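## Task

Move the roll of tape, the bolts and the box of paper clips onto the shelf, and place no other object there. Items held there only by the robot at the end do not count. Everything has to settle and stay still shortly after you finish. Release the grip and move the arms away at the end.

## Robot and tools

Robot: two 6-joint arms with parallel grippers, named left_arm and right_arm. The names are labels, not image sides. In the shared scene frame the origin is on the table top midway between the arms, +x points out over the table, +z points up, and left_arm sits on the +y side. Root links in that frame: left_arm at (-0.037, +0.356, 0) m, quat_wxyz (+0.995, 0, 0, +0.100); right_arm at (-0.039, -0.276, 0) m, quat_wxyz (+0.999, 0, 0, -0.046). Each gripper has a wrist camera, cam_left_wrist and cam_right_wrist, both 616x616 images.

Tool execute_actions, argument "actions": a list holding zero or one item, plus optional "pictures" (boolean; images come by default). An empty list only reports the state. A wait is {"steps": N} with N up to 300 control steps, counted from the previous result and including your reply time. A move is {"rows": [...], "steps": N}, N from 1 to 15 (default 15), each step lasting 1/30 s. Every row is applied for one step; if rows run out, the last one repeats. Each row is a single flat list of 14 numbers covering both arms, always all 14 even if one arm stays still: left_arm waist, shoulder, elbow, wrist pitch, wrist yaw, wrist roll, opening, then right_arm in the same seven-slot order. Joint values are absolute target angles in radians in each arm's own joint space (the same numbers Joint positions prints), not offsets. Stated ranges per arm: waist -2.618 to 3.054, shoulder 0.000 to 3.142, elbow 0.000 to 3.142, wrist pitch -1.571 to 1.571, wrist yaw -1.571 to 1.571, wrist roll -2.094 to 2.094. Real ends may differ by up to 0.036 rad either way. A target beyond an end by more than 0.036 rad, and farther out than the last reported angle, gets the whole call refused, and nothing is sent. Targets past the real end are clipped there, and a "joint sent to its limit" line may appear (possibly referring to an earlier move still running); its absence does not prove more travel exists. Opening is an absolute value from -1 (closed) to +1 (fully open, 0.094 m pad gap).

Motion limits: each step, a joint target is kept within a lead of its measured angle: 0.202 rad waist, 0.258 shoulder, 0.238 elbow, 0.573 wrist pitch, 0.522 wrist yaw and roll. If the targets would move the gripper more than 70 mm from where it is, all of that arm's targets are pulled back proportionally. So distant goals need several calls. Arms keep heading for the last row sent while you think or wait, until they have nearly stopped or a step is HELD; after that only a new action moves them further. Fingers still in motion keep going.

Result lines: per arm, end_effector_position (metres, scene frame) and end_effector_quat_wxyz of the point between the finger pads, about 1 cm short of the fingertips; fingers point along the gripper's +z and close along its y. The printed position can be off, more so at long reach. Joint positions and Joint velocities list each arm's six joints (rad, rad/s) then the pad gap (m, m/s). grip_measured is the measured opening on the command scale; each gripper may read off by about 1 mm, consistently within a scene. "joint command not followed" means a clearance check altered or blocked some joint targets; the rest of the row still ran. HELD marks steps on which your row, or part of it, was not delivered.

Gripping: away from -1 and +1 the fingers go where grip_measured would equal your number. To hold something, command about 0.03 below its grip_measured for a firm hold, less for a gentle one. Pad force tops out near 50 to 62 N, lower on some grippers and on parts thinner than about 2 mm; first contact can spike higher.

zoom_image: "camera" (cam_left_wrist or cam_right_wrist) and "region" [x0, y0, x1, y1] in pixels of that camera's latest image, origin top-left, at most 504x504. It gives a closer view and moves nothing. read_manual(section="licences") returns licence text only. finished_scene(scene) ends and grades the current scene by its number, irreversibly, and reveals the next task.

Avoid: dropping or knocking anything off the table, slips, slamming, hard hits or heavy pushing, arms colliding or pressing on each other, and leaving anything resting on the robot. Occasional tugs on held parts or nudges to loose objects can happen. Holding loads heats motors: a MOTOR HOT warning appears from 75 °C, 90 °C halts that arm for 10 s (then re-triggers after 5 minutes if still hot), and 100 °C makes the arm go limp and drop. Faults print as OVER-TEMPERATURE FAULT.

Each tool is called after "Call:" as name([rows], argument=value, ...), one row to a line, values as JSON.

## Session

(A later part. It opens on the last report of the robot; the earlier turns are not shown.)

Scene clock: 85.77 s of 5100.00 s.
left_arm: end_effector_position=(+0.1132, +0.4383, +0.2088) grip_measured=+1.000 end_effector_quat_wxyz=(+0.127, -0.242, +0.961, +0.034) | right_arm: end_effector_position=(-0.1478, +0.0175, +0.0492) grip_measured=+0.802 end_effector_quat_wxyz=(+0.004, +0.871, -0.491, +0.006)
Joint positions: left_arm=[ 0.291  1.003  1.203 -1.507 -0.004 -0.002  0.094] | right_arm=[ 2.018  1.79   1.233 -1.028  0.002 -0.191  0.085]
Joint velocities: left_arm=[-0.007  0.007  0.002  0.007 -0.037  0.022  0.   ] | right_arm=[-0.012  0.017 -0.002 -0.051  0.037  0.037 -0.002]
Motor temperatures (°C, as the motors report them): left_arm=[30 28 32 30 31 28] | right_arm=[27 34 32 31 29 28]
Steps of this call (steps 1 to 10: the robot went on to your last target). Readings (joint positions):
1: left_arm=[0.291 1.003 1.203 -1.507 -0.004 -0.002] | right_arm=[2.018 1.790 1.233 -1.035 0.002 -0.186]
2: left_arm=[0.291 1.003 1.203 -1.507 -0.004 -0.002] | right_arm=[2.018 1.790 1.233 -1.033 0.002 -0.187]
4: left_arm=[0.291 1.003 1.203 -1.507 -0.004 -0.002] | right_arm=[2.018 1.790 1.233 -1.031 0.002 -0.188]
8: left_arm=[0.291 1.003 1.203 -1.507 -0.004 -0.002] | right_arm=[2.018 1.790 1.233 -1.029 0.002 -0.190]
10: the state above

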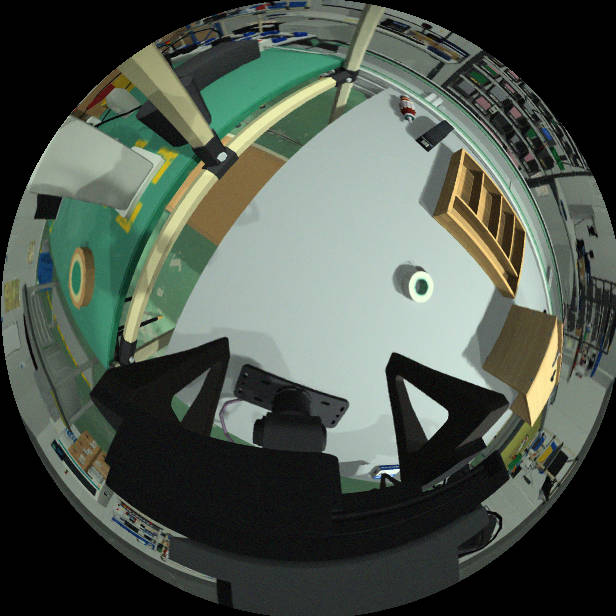

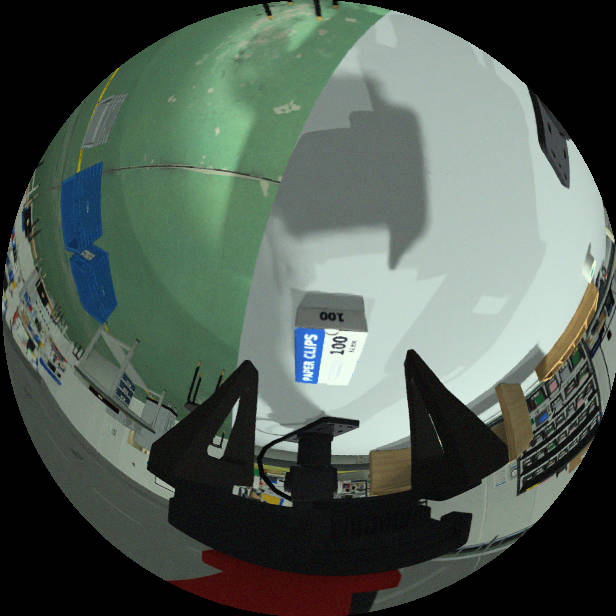

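Call:
execute_actions([
  {"rows":[[0.3,1.0,1.2,-1.5,0,0,1,2.02,1.79,1.2,-0.98,0,-0.1,0.5],[0.3,1.0,1.2,-1.5,0,0,1,2.02,1.80,1.17,-0.94,0,-0.1,0.5],[0.3,1.0,1.2,-1.5,0,0,1,2.02,1.81,1.14,-0.91,0,-0.1,0.5],[0.3,1.0,1.2,-1.5,0,0,1,2.02,1.815,1.12,-0.89,0,-0.1,0.5],[0.3,1.0,1.2,-1.5,0,0,1,2.02,1.815,1.12,-0.89,0,-0.1,0.5],[0.3,1.0,1.2,-1.5,0,0,1,2.02,1.815,1.12,-0.89,0,-0.1,0.5],[0.3,1.0,1.2,-1.5,0,0,1,2.02,1.815,1.12,-0.89,0,-0.1,0.5],[0.3,1.0,1.2,-1.5,0,0,1,2.02,1.815,1.12,-0.89,0,-0.1,0.5],[0.3,1.0,1.2,-1.5,0,0,1,2.02,1.815,1.12,-0.89,0,-0.1,0.3],[0.3,1.0,1.2,-1.5,0,0,1,2.02,1.815,1.12,-0.89,0,-0.1,0.1],[0.3,1.0,1.2,-1.5,0,0,1,2.02,1.815,1.12,-0.89,0,-0.1,-0.1]],"steps":15},
])

Call:
execute_actions([
  {"steps":8},
])

Scene clock: 88.30 s of 5100.00 s.
left_arm: end_effector_position=(+0.1132, +0.4383, +0.2088) grip_measured=+1.000 end_effector_quat_wxyz=(+0.127, -0.242, +0.961, +0.034) | right_arm: end_effector_position=(-0.1450, +0.0097, +0.0185) grip_measured=-0.062 end_effector_quat_wxyz=(+0.007, +0.851, -0.525, +0.010)
Joint positions: left_arm=[ 0.291  1.003  1.203 -1.507 -0.004 -0.002  0.094] | right_arm=[ 2.018  1.814  1.132 -0.914  0.002 -0.112  0.044]
Joint velocities: left_arm=[-0.002  0.007 -0.002  0.022  0.037  0.022  0.   ] | right_arm=[ 0.002 -0.002 -0.002  0.051 -0.037 -0.037 -0.   ]
Motor temperatures (°C, as the motors report them): left_arm=[30 28 32 30 31 28] | right_arm=[27 34 32 31 29 28]
Steps of this call (steps 1 to 30: the robot went on to your last target; steps 31 to 61: nothing new was sent; steps 62 to 76: all 15 steps of this action). Readings (joint positions):
62: left_arm=[0.291 1.003 1.203 -1.507 -0.004 -0.002] | right_arm=[2.018 1.790 1.231 -1.022 0.002 -0.178]
63: left_arm=[0.291 1.003 1.203 -1.507 -0.004 -0.002] | right_arm=[2.018 1.790 1.223 -1.008 0.002 -0.164]
65: left_arm=[0.291 1.003 1.203 -1.507 -0.004 -0.002] | right_arm=[2.018 1.790 1.188 -0.964 0.002 -0.144]
69: left_arm=[0.291 1.003 1.203 -1.507 -0.004 -0.002] | right_arm=[2.018 1.809 1.136 -0.934 0.002 -0.123]
76: the state above

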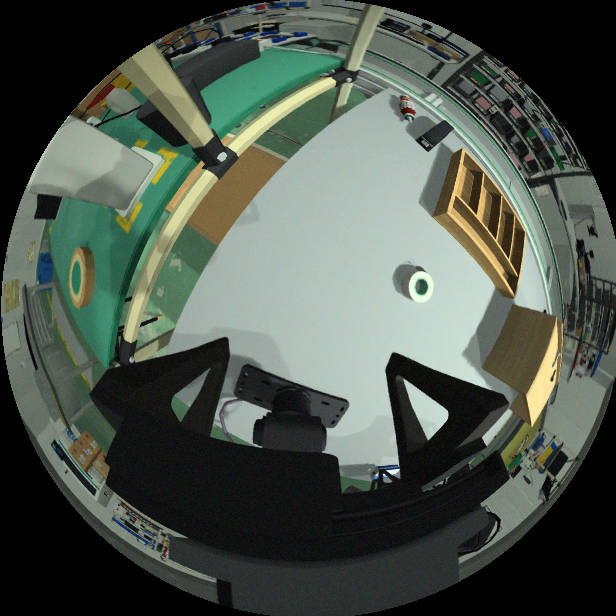

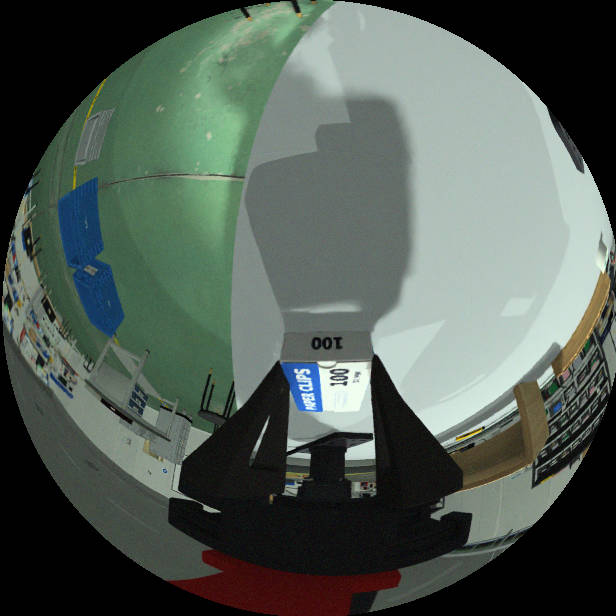

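Scene clock: 88.57 s of 5100.00 s.
left_arm: end_effector_position=(+0.1132, +0.4383, +0.2088) grip_measured=+1.000 end_effector_quat_wxyz=(+0.127, -0.242, +0.961, +0.034) | right_arm: end_effector_position=(-0.1451, +0.0099, +0.0185) grip_measured=-0.062 end_effector_quat_wxyz=(+0.007, +0.851, -0.525, +0.010)
Joint positions: left_arm=[ 0.291  1.003  1.203 -1.507 -0.004 -0.002  0.094] | right_arm=[ 2.018  1.814  1.132 -0.912  0.002 -0.11   0.044]
Joint velocities: left_arm=[-0.002 -0.012 -0.002 -0.022 -0.007  0.022  0.   ] | right_arm=[-0.002 -0.017 -0.007 -0.066 -0.022  0.051 -0.001]
Motor temperatures (°C, as the motors report them): left_arm=[30 28 32 30 31 28] | right_arm=[27 34 32 31 29 28]
Steps of this call (steps 1 to 8: the robot went on to your last target). Readings (joint positions):
1: left_arm=[0.291 1.003 1.203 -1.507 -0.004 -0.002] | right_arm=[2.018 1.814 1.132 -0.913 0.002 -0.111]
2: left_arm=[0.291 1.003 1.203 -1.507 -0.004 -0.002] | right_arm=[2.018 1.814 1.132 -0.913 0.002 -0.111]
4: left_arm=[0.291 1.003 1.203 -1.507 -0.004 -0.002] | right_arm=[2.018 1.814 1.132 -0.912 0.002 -0.111]
8: the state above

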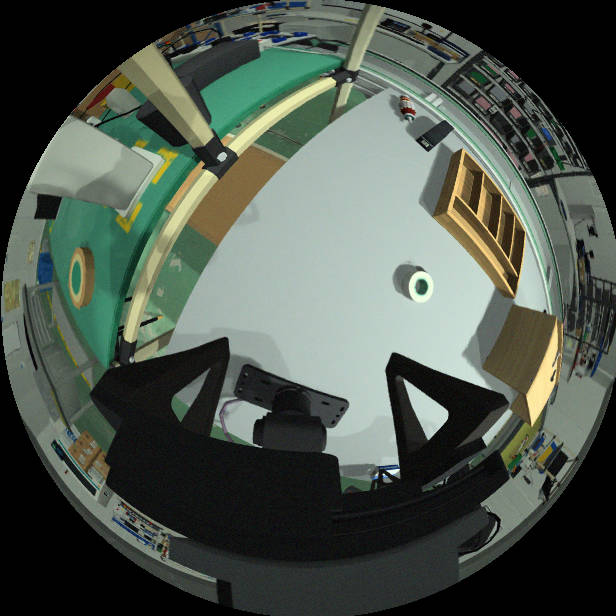

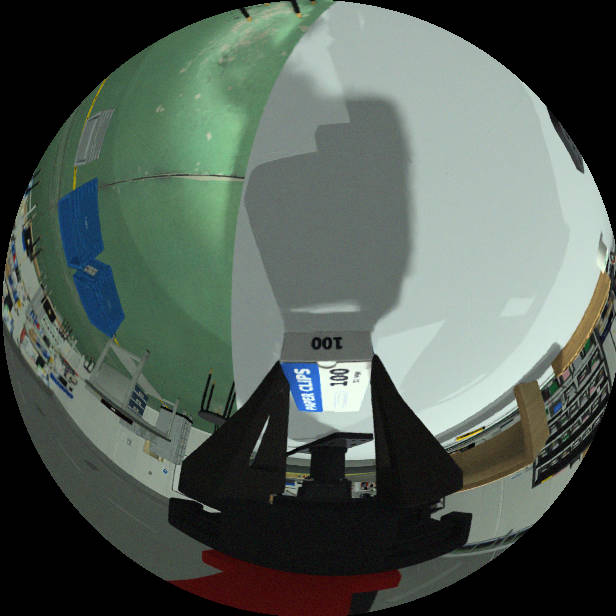

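Call:
execute_actions([
  {"rows":[[0.3,1.0,1.2,-1.5,0,0,1,2.02,1.8,1.17,-0.95,0,-0.1,-0.1],[0.3,1.0,1.2,-1.5,0,0,1,2.02,1.75,1.25,-1.05,0,-0.1,-0.1],[0.3,1.0,1.2,-1.5,0,0,1,2.02,1.68,1.33,-1.17,0,-0.1,-0.1],[0.3,1.0,1.2,-1.5,0,0,1,2.02,1.6,1.42,-1.3,0,-0.1,-0.1],[0.3,1.0,1.2,-1.5,0,0,1,2.02,1.52,1.55,-1.4,0,0,-0.1],[0.3,1.0,1.2,-1.5,0,0,1,1.95,1.45,1.7,-1.5,0,0,-0.1],[0.3,1.0,1.2,-1.5,0,0,1,1.8,1.4,1.8,-1.55,0,0,-0.1],[0.3,1.0,1.2,-1.5,0,0,1,1.6,1.4,1.8,-1.55,0,0,-0.1],[0.3,1.0,1.2,-1.5,0,0,1,1.3,1.4,1.8,-1.55,0,0,-0.1],[0.3,1.0,1.2,-1.5,0,0,1,1.0,1.4,1.8,-1.55,0,0,-0.1],[0.3,1.0,1.2,-1.5,0,0,1,0.7,1.4,1.8,-1.55,0,0,-0.1],[0.3,1.0,1.2,-1.5,0,0,1,0.4,1.4,1.8,-1.55,0,0,-0.1],[0.3,1.0,1.2,-1.5,0,0,1,0.1,1.4,1.8,-1.55,0,0,-0.1],[0.3,1.0,1.2,-1.5,0,0,1,-0.1,1.4,1.8,-1.55,0,0,-0.1],[0.3,1.0,1.2,-1.5,0,0,1,-0.3,1.4,1.8,-1.55,0,0,-0.1]],"steps":15},
])

Call:
execute_actions([
  {"steps":35},
])

Call:
execute_actions([
  {"rows":[[0.3,1.0,1.2,-1.5,0,0,1,-0.3,1.5,1.9,-1.52,0,0,-0.1],[0.3,1.0,1.2,-1.5,0,0,1,-0.3,1.6,1.98,-1.5,0,0,-0.1],[0.3,1.0,1.2,-1.5,0,0,1,-0.3,1.68,2.02,-1.43,0,0,-0.1],[0.3,1.0,1.2,-1.5,0,0,1,-0.3,1.75,2.04,-1.37,0,0,-0.1],[0.3,1.0,1.2,-1.5,0,0,1,-0.3,1.8,2.04,-1.31,0,0,-0.1],[0.3,1.0,1.2,-1.5,0,0,1,-0.3,1.84,2.02,-1.26,0,0,-0.1]],"steps":15},
])

Call:
execute_actions([
  {"rows":[[0.3,1.0,1.2,-1.5,0,0,1,-0.3,1.85,1.98,-1.23,0,0,-0.1],[0.3,1.0,1.2,-1.5,0,0,1,-0.3,1.85,1.95,-1.21,0,0,-0.1],[0.3,1.0,1.2,-1.5,0,0,1,-0.3,1.85,1.92,-1.19,0,0,-0.1]],"steps":15},
])

Scene clock: 91.20 s of 5100.00 s.
left_arm: end_effector_position=(+0.1132, +0.4383, +0.2088) grip_measured=+1.000 end_effector_quat_wxyz=(+0.127, -0.242, +0.961, +0.034) | right_arm: end_effector_position=(-0.0508, +0.0382, +0.2523) grip_measured=-0.062 end_effector_quat_wxyz=(-0.132, +0.721, -0.667, -0.137)
Joint positions: left_arm=[ 0.291  1.003  1.203 -1.507 -0.004 -0.002  0.094] | right_arm=[ 1.695  1.461  1.636 -1.363 -0.009 -0.045  0.044]
Joint velocities: left_arm=[-0.007 -0.002 -0.002 -0.022  0.022  0.022  0.   ] | right_arm=[-1.497 -0.379  1.482 -0.667 -0.037  0.139 -0.   ]
Motor temperatures (°C, as the motors report them): left_arm=[30 28 32 30 31 28] | right_arm=[27 34 32 31 29 28]
Steps of this call (steps 1 to 15: the robot went on to your last target; steps 16 to 64: nothing new was sent; steps 65 to 79: all 15 steps of this action). Readings (joint positions):
65: left_arm=[0.291 1.003 1.203 -1.507 -0.004 -0.002] | right_arm=[2.018 1.814 1.133 -0.916 0.002 -0.110]
66: left_arm=[0.291 1.003 1.203 -1.507 -0.004 -0.002] | right_arm=[2.018 1.812 1.147 -0.941 0.002 -0.110]
68: left_arm=[0.291 1.003 1.203 -1.507 -0.004 -0.002] | right_arm=[2.018 1.787 1.205 -1.024 0.002 -0.110]
72: left_arm=[0.291 1.003 1.203 -1.507 -0.004 -0.002] | right_arm=[1.980 1.648 1.336 -1.163 -0.007 -0.083]
79: the state above

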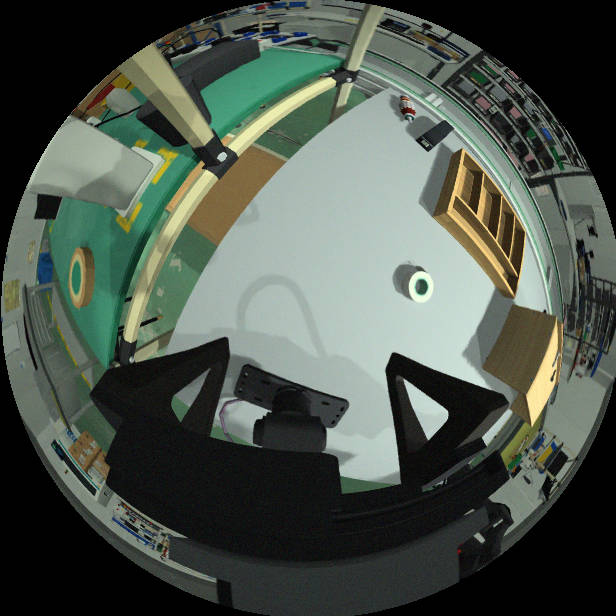

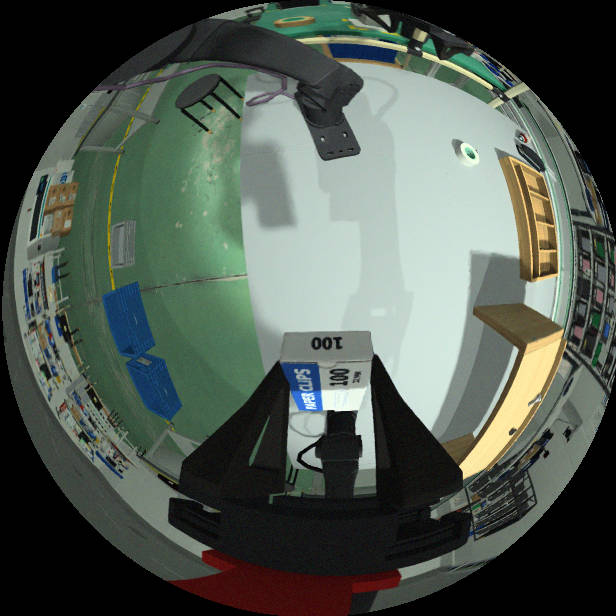

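Scene clock: 92.37 s of 5100.00 s.
left_arm: end_effector_position=(+0.1132, +0.4383, +0.2088) grip_measured=+1.000 end_effector_quat_wxyz=(+0.127, -0.242, +0.961, +0.034) | right_arm: end_effector_position=(+0.2208, -0.3856, +0.2987) grip_measured=-0.063 end_effector_quat_wxyz=(+0.200, +0.191, +0.960, -0.047)
Joint positions: left_arm=[ 0.291  1.003  1.203 -1.507 -0.004 -0.002  0.094] | right_arm=[-0.302  1.407  1.79  -1.541  0.012 -0.004  0.044]
Joint velocities: left_arm=[-0.002  0.007 -0.027  0.051 -0.022  0.007  0.   ] | right_arm=[-0.017 -0.017 -0.007 -0.066  0.022 -0.022  0.002]
Motor temperatures (°C, as the motors report them): left_arm=[30 28 32 30 31 28] | right_arm=[27 34 32 31 29 28]
Steps of this call (steps 1 to 35: the robot went on to your last target). Readings (joint positions):
1: left_arm=[0.291 1.003 1.203 -1.507 -0.004 -0.002] | right_arm=[1.636 1.448 1.685 -1.384 -0.010 -0.040]
2: left_arm=[0.291 1.003 1.203 -1.507 -0.004 -0.002] | right_arm=[1.569 1.435 1.727 -1.402 -0.012 -0.035]
4: left_arm=[0.291 1.003 1.203 -1.507 -0.004 -0.002] | right_arm=[1.415 1.409 1.777 -1.429 -0.010 -0.026]
8: left_arm=[0.291 1.003 1.203 -1.507 -0.004 -0.002] | right_arm=[1.103 1.397 1.790 -1.481 -0.003 -0.015]
35: the state above

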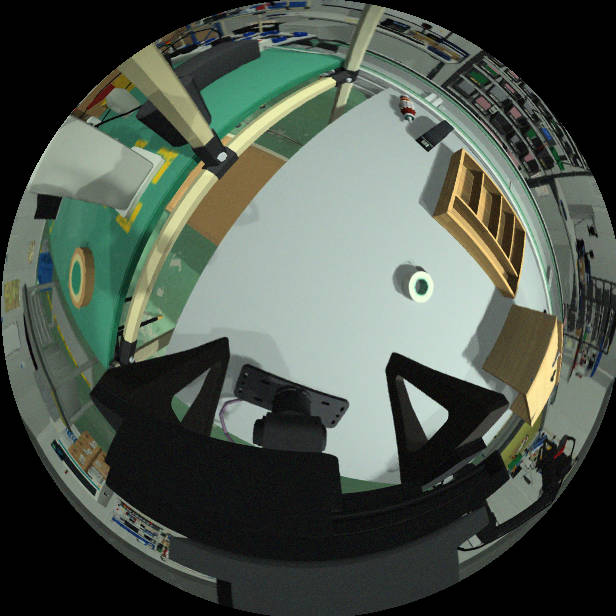

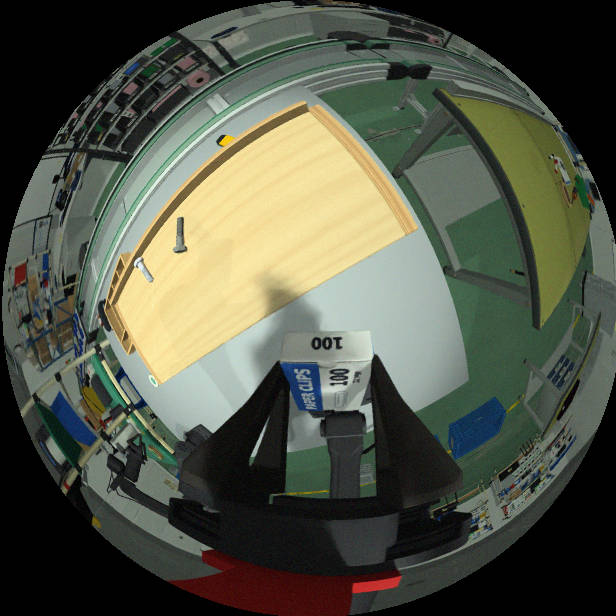

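Scene clock: 92.87 s of 5100.00 s.
left_arm: end_effector_position=(+0.1132, +0.4383, +0.2088) grip_measured=+1.000 end_effector_quat_wxyz=(+0.127, -0.242, +0.961, +0.034) | right_arm: end_effector_position=(+0.3628, -0.4445, +0.2258) grip_measured=-0.063 end_effector_quat_wxyz=(+0.189, +0.191, +0.962, -0.044)
Joint positions: left_arm=[ 0.291  1.003  1.203 -1.507 -0.004 -0.002  0.094] | right_arm=[-0.302  1.894  2.004 -1.29   0.011 -0.004  0.044]
Joint velocities: left_arm=[-0.007 -0.017 -0.027 -0.007 -0.066 -0.037  0.   ] | right_arm=[ 0.002 -0.212 -0.002  0.095 -0.007 -0.081 -0.   ]
Motor temperatures (°C, as the motors report them): left_arm=[30 28 32 30 31 28] | right_arm=[27 34 32 31 29 28]
Steps of this call (steps 1 to 15: all 15 steps of this action). Readings (joint positions):
1: left_arm=[0.291 1.003 1.203 -1.507 -0.004 -0.002] | right_arm=[-0.302 1.420 1.809 -1.553 0.012 -0.004]
2: left_arm=[0.291 1.003 1.203 -1.507 -0.004 -0.002] | right_arm=[-0.302 1.456 1.858 -1.570 0.012 -0.004]
4: left_arm=[0.291 1.003 1.203 -1.507 -0.004 -0.002] | right_arm=[-0.302 1.552 1.960 -1.536 0.012 -0.004]
8: left_arm=[0.291 1.003 1.203 -1.507 -0.004 -0.002] | right_arm=[-0.302 1.742 2.004 -1.389 0.012 -0.004]
15: the state above

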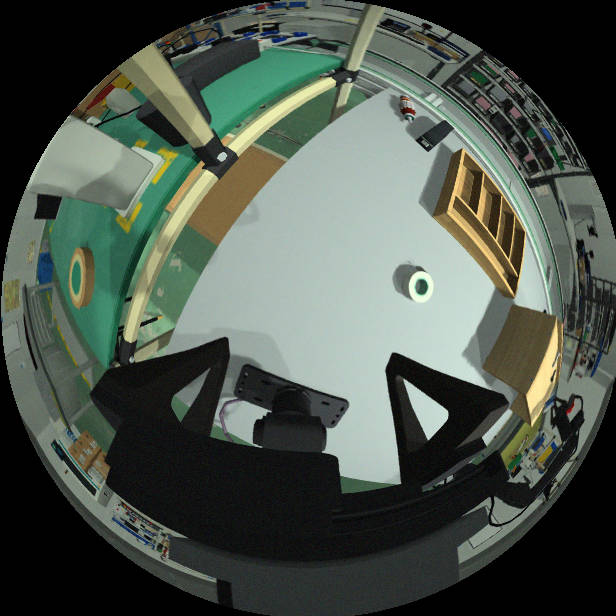

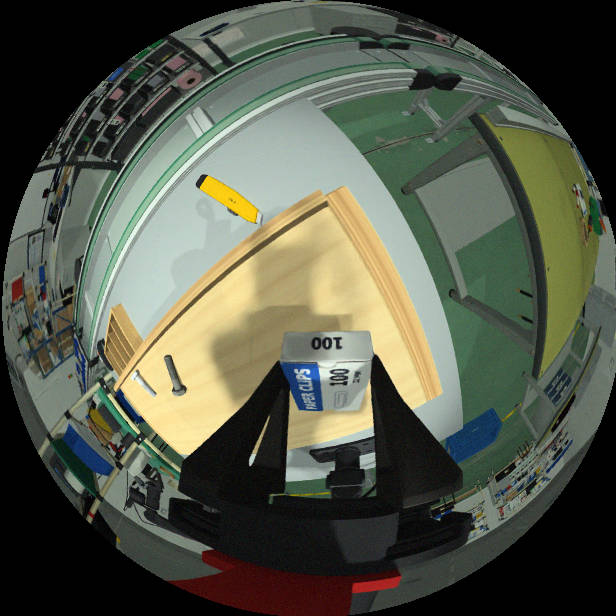

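Scene clock: 93.37 s of 5100.00 s.
left_arm: end_effector_position=(+0.1132, +0.4383, +0.2088) grip_measured=+1.000 end_effector_quat_wxyz=(+0.127, -0.242, +0.961, +0.034) | right_arm: end_effector_position=(+0.3671, -0.4463, +0.2283) grip_measured=-0.063 end_effector_quat_wxyz=(+0.216, +0.190, +0.956, -0.049)
Joint positions: left_arm=[ 0.291  1.003  1.203 -1.507 -0.004 -0.002  0.094] | right_arm=[-0.302  1.852  1.935 -1.207  0.011 -0.004  0.044]
Joint velocities: left_arm=[-0.002  0.002 -0.012  0.007 -0.022 -0.022  0.   ] | right_arm=[ 0.002 -0.002  0.012  0.022 -0.051 -0.037  0.001]
Motor temperatures (°C, as the motors report them): left_arm=[30 28 32 30 31 28] | right_arm=[27 34 32 31 29 28]
Steps of this call (steps 1 to 15: all 15 steps of this action). Readings (joint positions):
1: left_arm=[0.291 1.003 1.203 -1.507 -0.004 -0.002] | right_arm=[-0.302 1.886 2.002 -1.282 0.011 -0.004]
2: left_arm=[0.291 1.003 1.203 -1.507 -0.004 -0.002] | right_arm=[-0.302 1.876 1.994 -1.269 0.011 -0.004]
4: left_arm=[0.291 1.003 1.203 -1.507 -0.004 -0.002] | right_arm=[-0.302 1.856 1.967 -1.240 0.011 -0.004]
8: left_arm=[0.291 1.003 1.203 -1.507 -0.004 -0.002] | right_arm=[-0.302 1.852 1.940 -1.218 0.011 -0.004]
15: the state above

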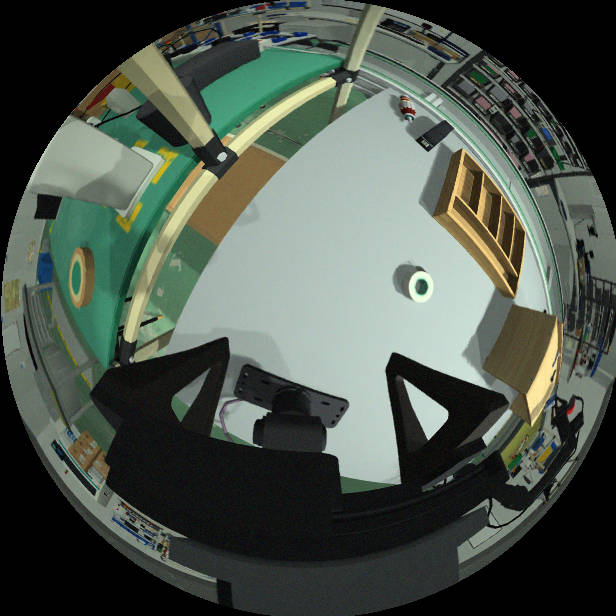

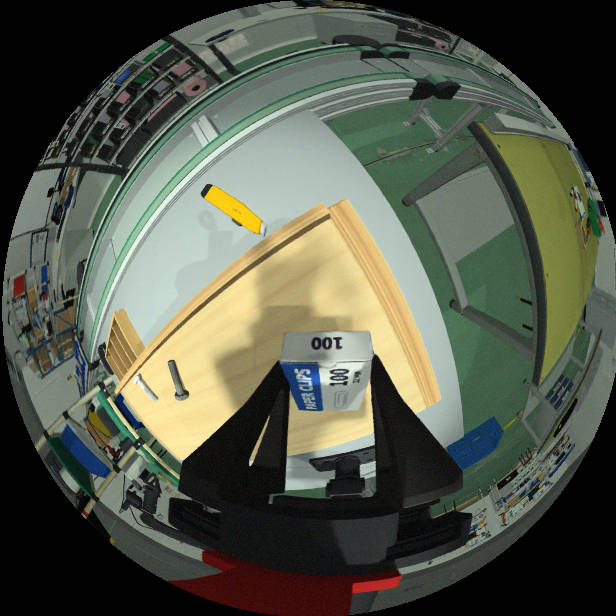

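Call:
execute_actions([
  {"rows":[[0.3,1.0,1.2,-1.5,0,0,1,-0.3,1.86,1.9,-1.18,0,0,-0.1],[0.3,1.0,1.2,-1.5,0,0,1,-0.3,1.87,1.89,-1.17,0,0,-0.1],[0.3,1.0,1.2,-1.5,0,0,1,-0.3,1.87,1.89,-1.17,0,0,-0.1],[0.3,1.0,1.2,-1.5,0,0,1,-0.3,1.87,1.89,-1.17,0,0,-0.1],[0.3,1.0,1.2,-1.5,0,0,1,-0.3,1.87,1.89,-1.17,0,0,-0.1],[0.3,1.0,1.2,-1.5,0,0,1,-0.3,1.87,1.89,-1.17,0,0,-0.1],[0.3,1.0,1.2,-1.5,0,0,1,-0.3,1.87,1.89,-1.17,0,0,0.2],[0.3,1.0,1.2,-1.5,0,0,1,-0.3,1.87,1.89,-1.17,0,0,0.5],[0.3,1.0,1.2,-1.5,0,0,1,-0.3,1.87,1.89,-1.17,0,0,0.5],[0.3,1.0,1.2,-1.5,0,0,1,-0.3,1.87,1.89,-1.17,0,0,0.5],[0.3,1.0,1.2,-1.5,0,0,1,-0.3,1.86,1.93,-1.2,0,0,0.5],[0.3,1.0,1.2,-1.5,0,0,1,-0.3,1.84,1.97,-1.24,0,0,0.5],[0.3,1.0,1.2,-1.5,0,0,1,-0.3,1.8,2.0,-1.3,0,0,0.5],[0.3,1.0,1.2,-1.5,0,0,1,-0.3,1.72,2.0,-1.38,0,0,0.5],[0.3,1.0,1.2,-1.5,0,0,1,-0.3,1.62,1.97,-1.47,0,0,0.5]],"steps":15},
])

Call:
execute_actions([
  {"rows":[[0.3,1.0,1.2,-1.5,0,0,1,-0.3,1.55,1.93,-1.5,0,0,1],[0.3,1.0,1.2,-1.5,0,0,1,-0.3,1.5,1.9,-1.5,0,0,1],[0.3,1.0,1.2,-1.5,0,0,1,-0.1,1.5,1.9,-1.52,0,0,1],[0.3,1.0,1.2,-1.5,0,0,1,0.2,1.5,1.9,-1.52,0,0,1],[0.3,1.0,1.2,-1.5,0,0,1,0.5,1.5,1.9,-1.52,0,0,1],[0.3,1.0,1.2,-1.5,0,0,1,0.8,1.55,1.93,-1.52,0,0,1],[0.3,1.0,1.2,-1.5,0,0,1,1.05,1.6,1.95,-1.5,0,0,1]],"steps":15},
])

Call:
execute_actions([
  {"steps":25},
])

Scene clock: 96.63 s of 5100.00 s.
left_arm: end_effector_position=(+0.1132, +0.4383, +0.2088) grip_measured=+1.000 end_effector_quat_wxyz=(+0.127, -0.242, +0.961, +0.034) | right_arm: end_effector_position=(+0.3548, -0.4412, +0.2326) grip_measured=+0.498 end_effector_quat_wxyz=(+0.205, +0.191, +0.959, -0.047)
Joint positions: left_arm=[ 0.291  1.003  1.203 -1.507 -0.004 -0.002  0.094] | right_arm=[-0.302  1.828  1.933 -1.252  0.011 -0.004  0.07 ]
Joint velocities: left_arm=[-0.017 -0.007 -0.007  0.022 -0.037 -0.051  0.   ] | right_arm=[ 0.017 -0.759 -0.002 -0.784  0.051  0.081  0.001]
Motor temperatures (°C, as the motors report them): left_arm=[30 28 32 30 31 28] | right_arm=[27 34 32 31 29 28]
Steps of this call (steps 1 to 15: the robot went on to your last target; steps 16 to 83: nothing new was sent; steps 84 to 98: all 15 steps of this action). Readings (joint positions):
84: left_arm=[0.291 1.003 1.203 -1.507 -0.004 -0.002] | right_arm=[-0.302 1.852 1.932 -1.200 0.011 -0.004]
85: left_arm=[0.291 1.003 1.203 -1.507 -0.004 -0.002] | right_arm=[-0.302 1.852 1.928 -1.196 0.011 -0.004]
87: left_arm=[0.291 1.003 1.203 -1.507 -0.004 -0.002] | right_arm=[-0.302 1.855 1.917 -1.189 0.011 -0.004]
91: left_arm=[0.291 1.003 1.203 -1.507 -0.004 -0.002] | right_arm=[-0.302 1.864 1.909 -1.181 0.011 -0.004]
98: the state above

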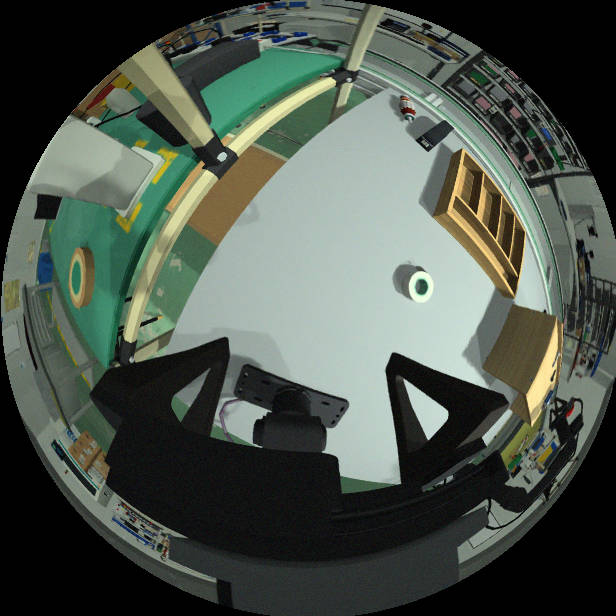

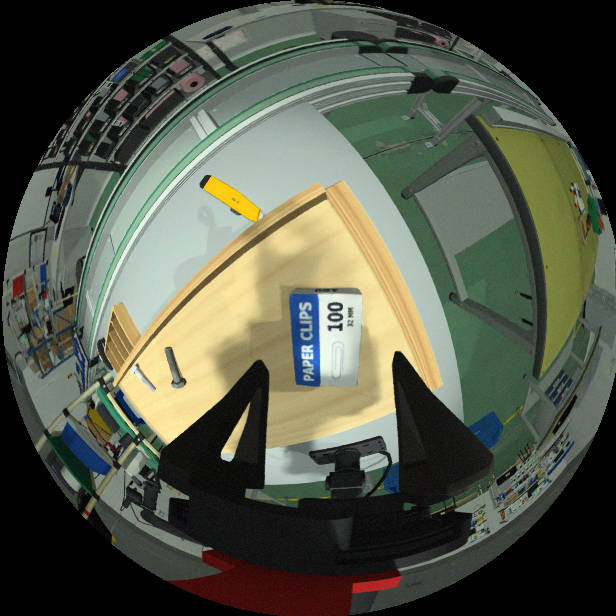

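Scene clock: 97.13 s of 5100.00 s.
left_arm: end_effector_position=(+0.1132, +0.4383, +0.2088) grip_measured=+1.000 end_effector_quat_wxyz=(+0.127, -0.242, +0.961, +0.034) | right_arm: end_effector_position=(+0.2832, -0.1350, +0.2969) grip_measured=+1.000 end_effector_quat_wxyz=(+0.221, -0.201, +0.953, +0.042)
Joint positions: left_arm=[ 0.291  1.003  1.203 -1.507 -0.004 -0.002  0.094] | right_arm=[ 0.508  1.614  1.952 -1.455  0.008 -0.002  0.094]
Joint velocities: left_arm=[ 0.002 -0.012 -0.002  0.007  0.007  0.007  0.   ] | right_arm=[ 2.078  0.212 -0.002 -0.081 -0.066 -0.022  0.   ]
Motor temperatures (°C, as the motors report them): left_arm=[30 28 32 30 31 28] | right_arm=[27 34 32 31 29 28]
Steps of this call (steps 1 to 15: all 15 steps of this action). Readings (joint positions):
1: left_arm=[0.291 1.003 1.203 -1.507 -0.004 -0.002] | right_arm=[-0.302 1.797 1.933 -1.279 0.011 -0.004]
2: left_arm=[0.291 1.003 1.203 -1.507 -0.004 -0.002] | right_arm=[-0.302 1.756 1.929 -1.302 0.011 -0.004]
4: left_arm=[0.291 1.003 1.203 -1.507 -0.004 -0.002] | right_arm=[-0.265 1.668 1.926 -1.344 0.021 -0.003]
8: left_arm=[0.291 1.003 1.203 -1.507 -0.004 -0.002] | right_arm=[-0.021 1.552 1.946 -1.421 0.021 -0.002]
15: the state above

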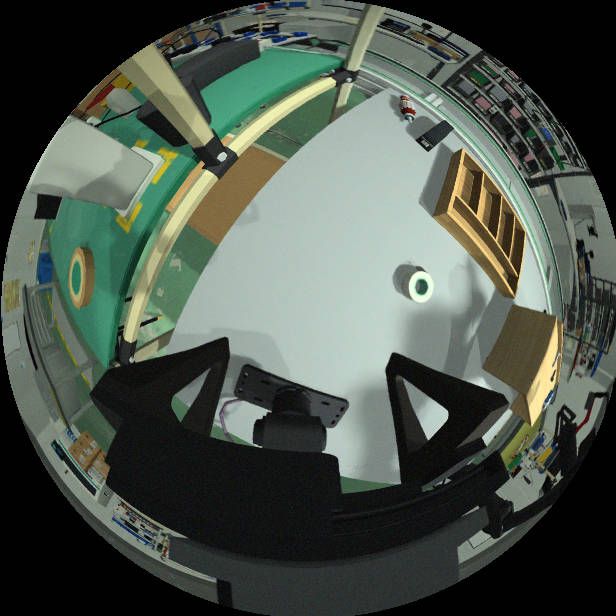

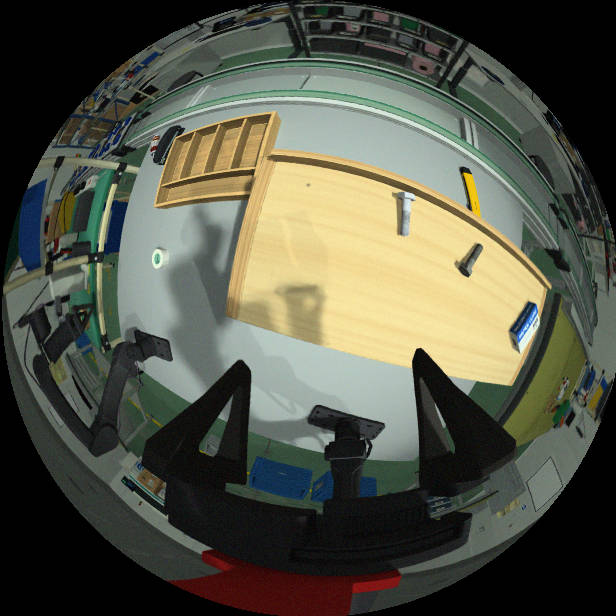

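Scene clock: 97.97 s of 5100.00 s.
left_arm: end_effector_position=(+0.1132, +0.4383, +0.2088) grip_measured=+1.000 end_effector_quat_wxyz=(+0.127, -0.242, +0.961, +0.034) | right_arm: end_effector_position=(+0.1545, +0.0088, +0.2924) grip_measured=+1.000 end_effector_quat_wxyz=(+0.180, -0.456, +0.865, +0.102)
Joint positions: left_arm=[ 0.291  1.003  1.203 -1.507 -0.004 -0.002  0.094] | right_arm=[ 1.058  1.617  1.952 -1.489 -0.014 -0.002  0.094]
Joint velocities: left_arm=[ 0.017 -0.012 -0.002  0.051  0.007  0.022  0.   ] | right_arm=[ 0.002  0.012  0.007  0.007 -0.007 -0.066  0.   ]
Motor temperatures (°C, as the motors report them): left_arm=[30 28 32 30 31 28] | right_arm=[27 34 32 31 29 28]
Steps of this call (steps 1 to 25: the robot went on to your last target). Readings (joint positions):
1: left_arm=[0.291 1.003 1.203 -1.507 -0.004 -0.002] | right_arm=[0.583 1.620 1.952 -1.456 0.007 -0.002]
2: left_arm=[0.291 1.003 1.203 -1.507 -0.004 -0.002] | right_arm=[0.659 1.623 1.952 -1.457 0.007 -0.002]
4: left_arm=[0.291 1.003 1.203 -1.507 -0.004 -0.002] | right_arm=[0.812 1.623 1.952 -1.459 0.005 -0.002]
8: left_arm=[0.291 1.003 1.203 -1.507 -0.004 -0.002] | right_arm=[1.051 1.623 1.952 -1.465 -0.015 -0.002]
25: the state above

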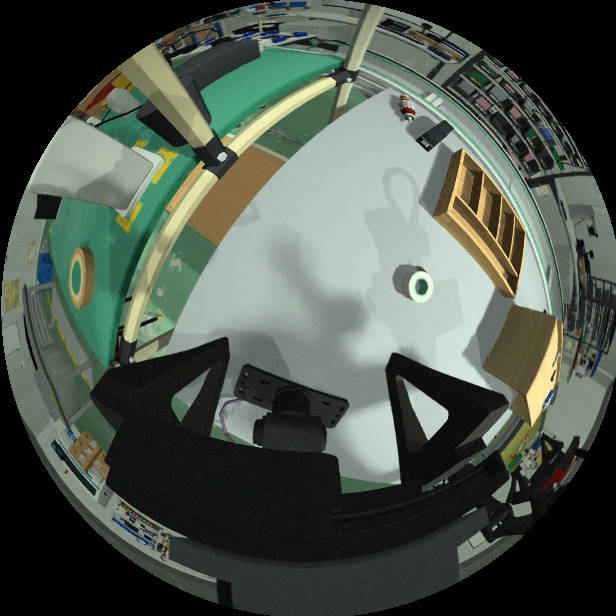

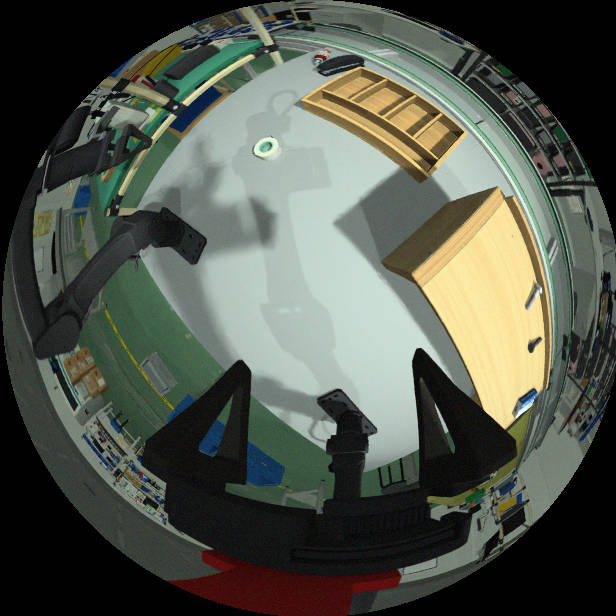

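Call:
execute_actions([
  {"rows":[[0.2,1.1,1.25,-1.5,0,0,1,0.8,1.5,1.9,-1.5,0,0,1],[0.1,1.25,1.3,-1.45,0,0,1,0.5,1.4,1.8,-1.5,0,0,1],[0.0,1.4,1.3,-1.4,0,0,1,0.2,1.3,1.7,-1.5,0,0,1],[-0.1,1.5,1.3,-1.33,0,0,1,-0.1,1.3,1.7,-1.5,0,0,1],[-0.2,1.57,1.28,-1.28,0,0,1,-0.4,1.3,1.7,-1.5,0,0,1]],"steps":15},
])

Call:
execute_actions([
  {"steps":25},
])

Scene clock: 101.87 s of 5100.00 s.
left_arm: end_effector_position=(+0.2279, +0.3551, +0.1094) grip_measured=+1.000 end_effector_quat_wxyz=(-0.031, +0.001, +1.000, -0.002) | right_arm: end_effector_position=(+0.2294, -0.2958, +0.3110) grip_measured=+1.000 end_effector_quat_wxyz=(+0.250, +0.036, +0.968, -0.008)
Joint positions: left_arm=[-0.206  1.605  1.265 -1.293  0.004 -0.003  0.094] | right_arm=[ 0.013  1.301  1.725 -1.488 -0.004 -0.003  0.094]
Joint velocities: left_arm=[-0.002 -0.208  0.002  0.037  0.037 -0.007  0.   ] | right_arm=[-2.151  0.051  0.002  0.066  0.007  0.066  0.   ]
Motor temperatures (°C, as the motors report them): left_arm=[30 28 32 30 31 28] | right_arm=[27 34 32 31 29 28]
Steps of this call (steps 1 to 15: the robot went on to your last target; steps 16 to 90: nothing new was sent; then 0.40 s passed at rest; steps 91 to 105: all 15 steps of this action). Readings (joint positions):
91: left_arm=[0.275 1.015 1.209 -1.513 -0.009 -0.002] | right_arm=[1.032 1.605 1.940 -1.482 -0.029 -0.004]
92: left_arm=[0.227 1.056 1.233 -1.527 -0.014 -0.003] | right_arm=[0.984 1.575 1.904 -1.467 -0.034 -0.005]
94: left_arm=[0.106 1.184 1.277 -1.493 -0.013 -0.003] | right_arm=[0.860 1.479 1.800 -1.456 -0.027 -0.005]
98: left_arm=[-0.101 1.465 1.281 -1.373 -0.012 -0.003] | right_arm=[0.555 1.323 1.725 -1.489 -0.013 -0.004]
105: the state above

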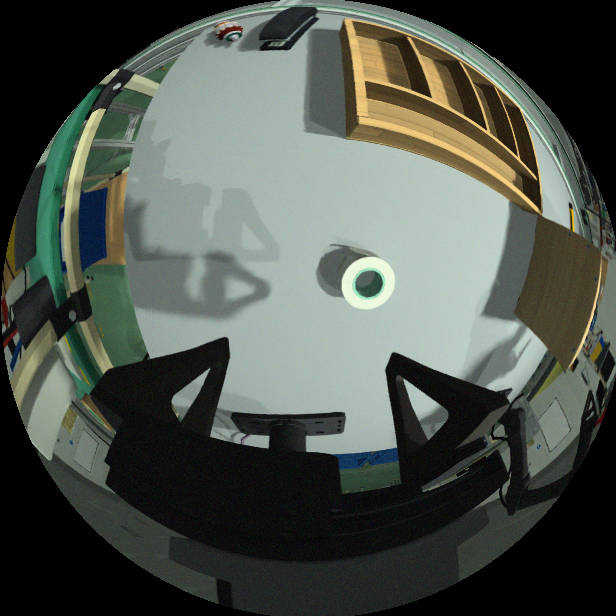

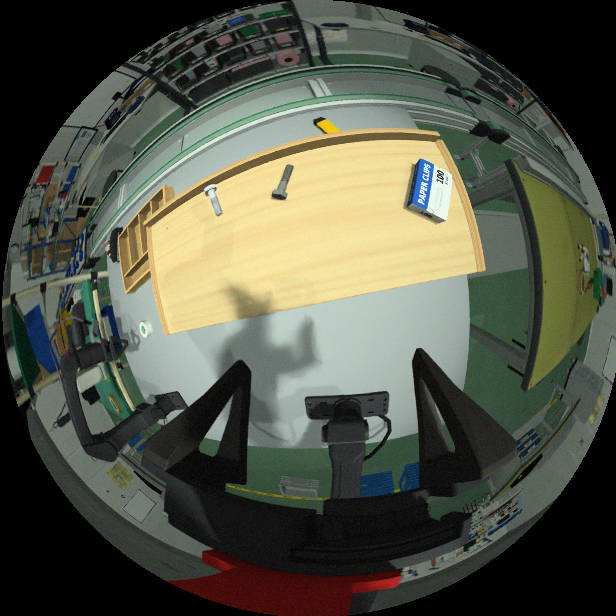

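Scene clock: 102.70 s of 5100.00 s.
left_arm: end_effector_position=(+0.2280, +0.3551, +0.1129) grip_measured=+1.000 end_effector_quat_wxyz=(-0.024, +0.001, +1.000, -0.002) | right_arm: end_effector_position=(+0.1984, -0.4036, +0.3103) grip_measured=+1.000 end_effector_quat_wxyz=(+0.240, +0.235, +0.940, -0.066)
Joint positions: left_arm=[-0.206  1.591  1.265 -1.293  0.004 -0.003  0.094] | right_arm=[-0.397  1.304  1.725 -1.489  0.011 -0.002  0.094]
Joint velocities: left_arm=[ 0.007 -0.002 -0.017 -0.007  0.037 -0.022  0.   ] | right_arm=[ 0.022 -0.022 -0.002 -0.007  0.007 -0.022  0.   ]
Motor temperatures (°C, as the motors report them): left_arm=[30 28 32 30 31 28] | right_arm=[27 34 32 31 29 28]
Steps of this call (steps 1 to 25: the robot went on to your last target). Readings (joint positions):
1: left_arm=[-0.206 1.599 1.265 -1.293 0.004 -0.003] | right_arm=[-0.063 1.303 1.725 -1.488 -0.004 -0.003]
2: left_arm=[-0.206 1.595 1.265 -1.293 0.004 -0.003] | right_arm=[-0.140 1.304 1.725 -1.488 -0.004 -0.003]
4: left_arm=[-0.206 1.591 1.265 -1.293 0.004 -0.003] | right_arm=[-0.289 1.304 1.725 -1.488 -0.002 -0.003]
8: left_arm=[-0.206 1.591 1.265 -1.293 0.004 -0.003] | right_arm=[-0.397 1.304 1.725 -1.488 0.012 -0.002]
25: the state above

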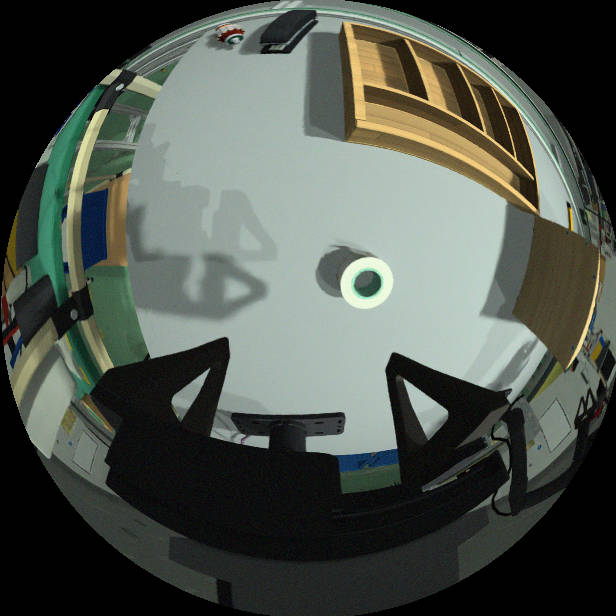

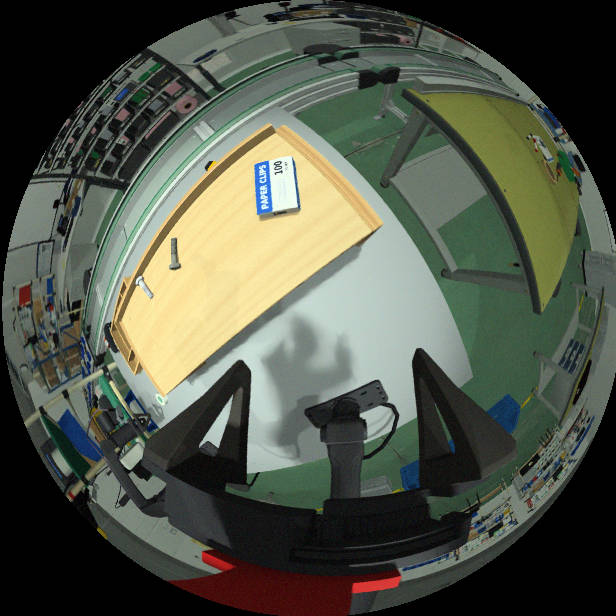

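Call:
execute_actions([
  {"rows":[[-0.28,1.62,1.25,-1.22,0,0,1,-0.4,1.3,1.7,-1.5,0,0,1],[-0.35,1.66,1.22,-1.14,0,0,1,-0.4,1.3,1.7,-1.5,0,0,1],[-0.39,1.69,1.19,-1.07,0,0,1,-0.4,1.3,1.7,-1.5,0,0,1],[-0.39,1.715,1.16,-1.005,0,0,1,-0.4,1.3,1.7,-1.5,0,0,1]],"steps":15},
])

Call:
execute_actions([
  {"steps":10},
])

Scene clock: 108.47 s of 5100.00 s.
left_arm: end_effector_position=(+0.2461, +0.2993, +0.0452) grip_measured=+1.000 end_effector_quat_wxyz=(-0.025, +0.098, +0.995, -0.000) | right_arm: end_effector_position=(+0.1984, -0.4036, +0.3103) grip_measured=+1.000 end_effector_quat_wxyz=(+0.240, +0.235, +0.940, -0.066)
Joint positions: left_arm=[-0.399  1.738  1.151 -1.035  0.005 -0.003  0.094] | right_arm=[-0.397  1.304  1.725 -1.489  0.011 -0.002  0.094]
Joint velocities: left_arm=[-0.007  0.012  0.012  0.11  -0.037 -0.007  0.   ] | right_arm=[-0.007  0.012 -0.007 -0.007 -0.022 -0.051  0.   ]
Motor temperatures (°C, as the motors report them): left_arm=[30 29 32 30 31 28] | right_arm=[27 33 31 31 29 28]
Steps of this call (steps 1 to 15: the robot went on to your last target; steps 16 to 90: nothing new was sent; then 2.27 s passed at rest; steps 91 to 105: all 15 steps of this action). Readings (joint positions):
91: left_arm=[-0.213 1.594 1.265 -1.289 -0.000 -0.003] | right_arm=[-0.397 1.304 1.725 -1.489 0.011 -0.002]
92: left_arm=[-0.238 1.601 1.260 -1.270 -0.007 -0.003] | right_arm=[-0.397 1.304 1.725 -1.489 0.011 -0.002]
94: left_arm=[-0.322 1.638 1.230 -1.191 -0.008 -0.003] | right_arm=[-0.397 1.304 1.725 -1.489 0.011 -0.002]
98: left_arm=[-0.402 1.731 1.162 -1.080 0.006 -0.003] | right_arm=[-0.397 1.304 1.725 -1.489 0.011 -0.002]
105: the state above

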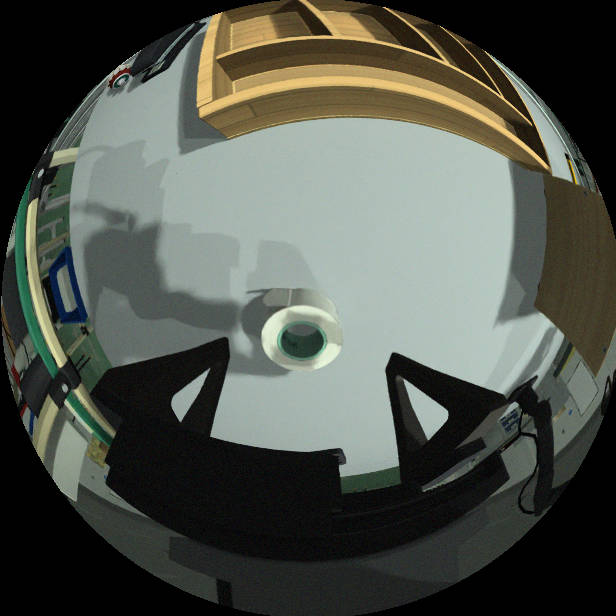

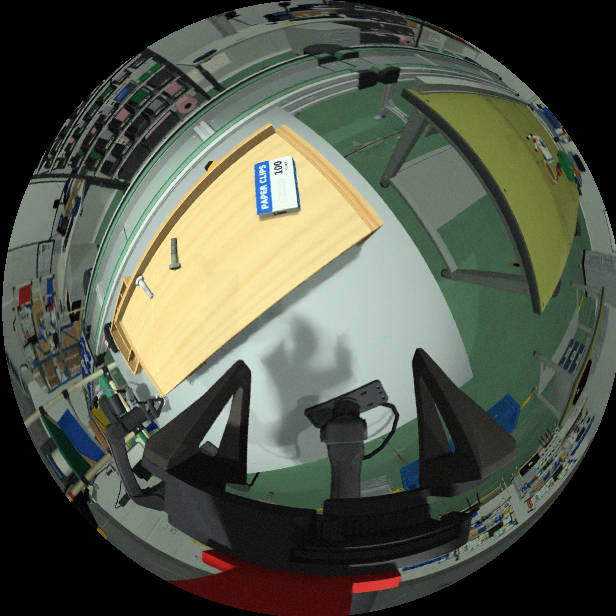

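Scene clock: 108.80 s of 5100.00 s.
left_arm: end_effector_position=(+0.2489, +0.2987, +0.0451) grip_measured=+1.000 end_effector_quat_wxyz=(-0.020, +0.098, +0.995, -0.001) | right_arm: end_effector_position=(+0.1984, -0.4036, +0.3103) grip_measured=+1.000 end_effector_quat_wxyz=(+0.240, +0.235, +0.940, -0.066)
Joint positions: left_arm=[-0.399  1.738  1.151 -1.023  0.005 -0.003  0.094] | right_arm=[-0.397  1.304  1.725 -1.489  0.011 -0.002  0.094]
Joint velocities: left_arm=[-0.007 -0.002 -0.012 -0.007 -0.037 -0.037  0.   ] | right_arm=[ 0.002 -0.017  0.007 -0.007 -0.051  0.022  0.   ]
Motor temperatures (°C, as the motors report them): left_arm=[30 29 32 29 31 28] | right_arm=[27 33 31 31 29 28]
Steps of this call (steps 1 to 10: the robot went on to your last target). Readings (joint positions):
1: left_arm=[-0.399 1.738 1.151 -1.032 0.005 -0.003] | right_arm=[-0.397 1.304 1.725 -1.489 0.011 -0.002]
2: left_arm=[-0.399 1.738 1.151 -1.030 0.005 -0.003] | right_arm=[-0.397 1.304 1.725 -1.489 0.011 -0.002]
4: left_arm=[-0.399 1.738 1.151 -1.027 0.005 -0.003] | right_arm=[-0.397 1.304 1.725 -1.489 0.011 -0.002]
8: left_arm=[-0.399 1.738 1.151 -1.024 0.005 -0.003] | right_arm=[-0.397 1.304 1.725 -1.489 0.011 -0.002]
10: the state above

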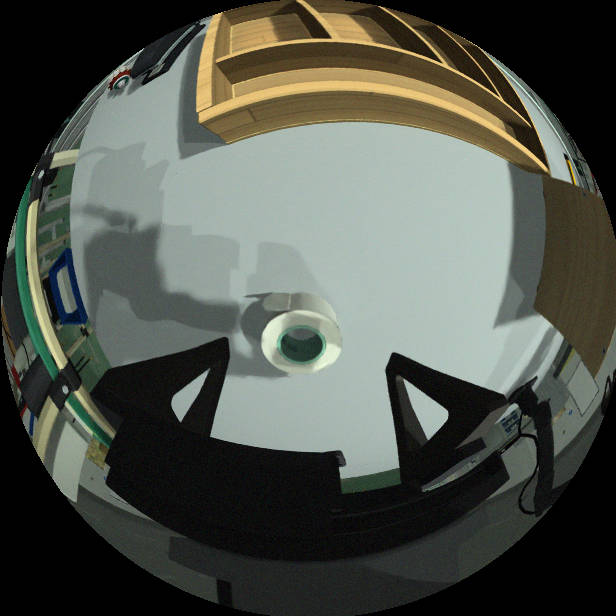

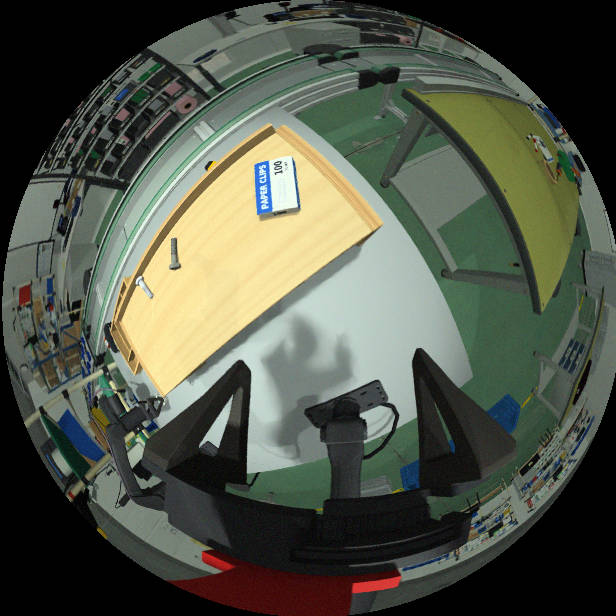

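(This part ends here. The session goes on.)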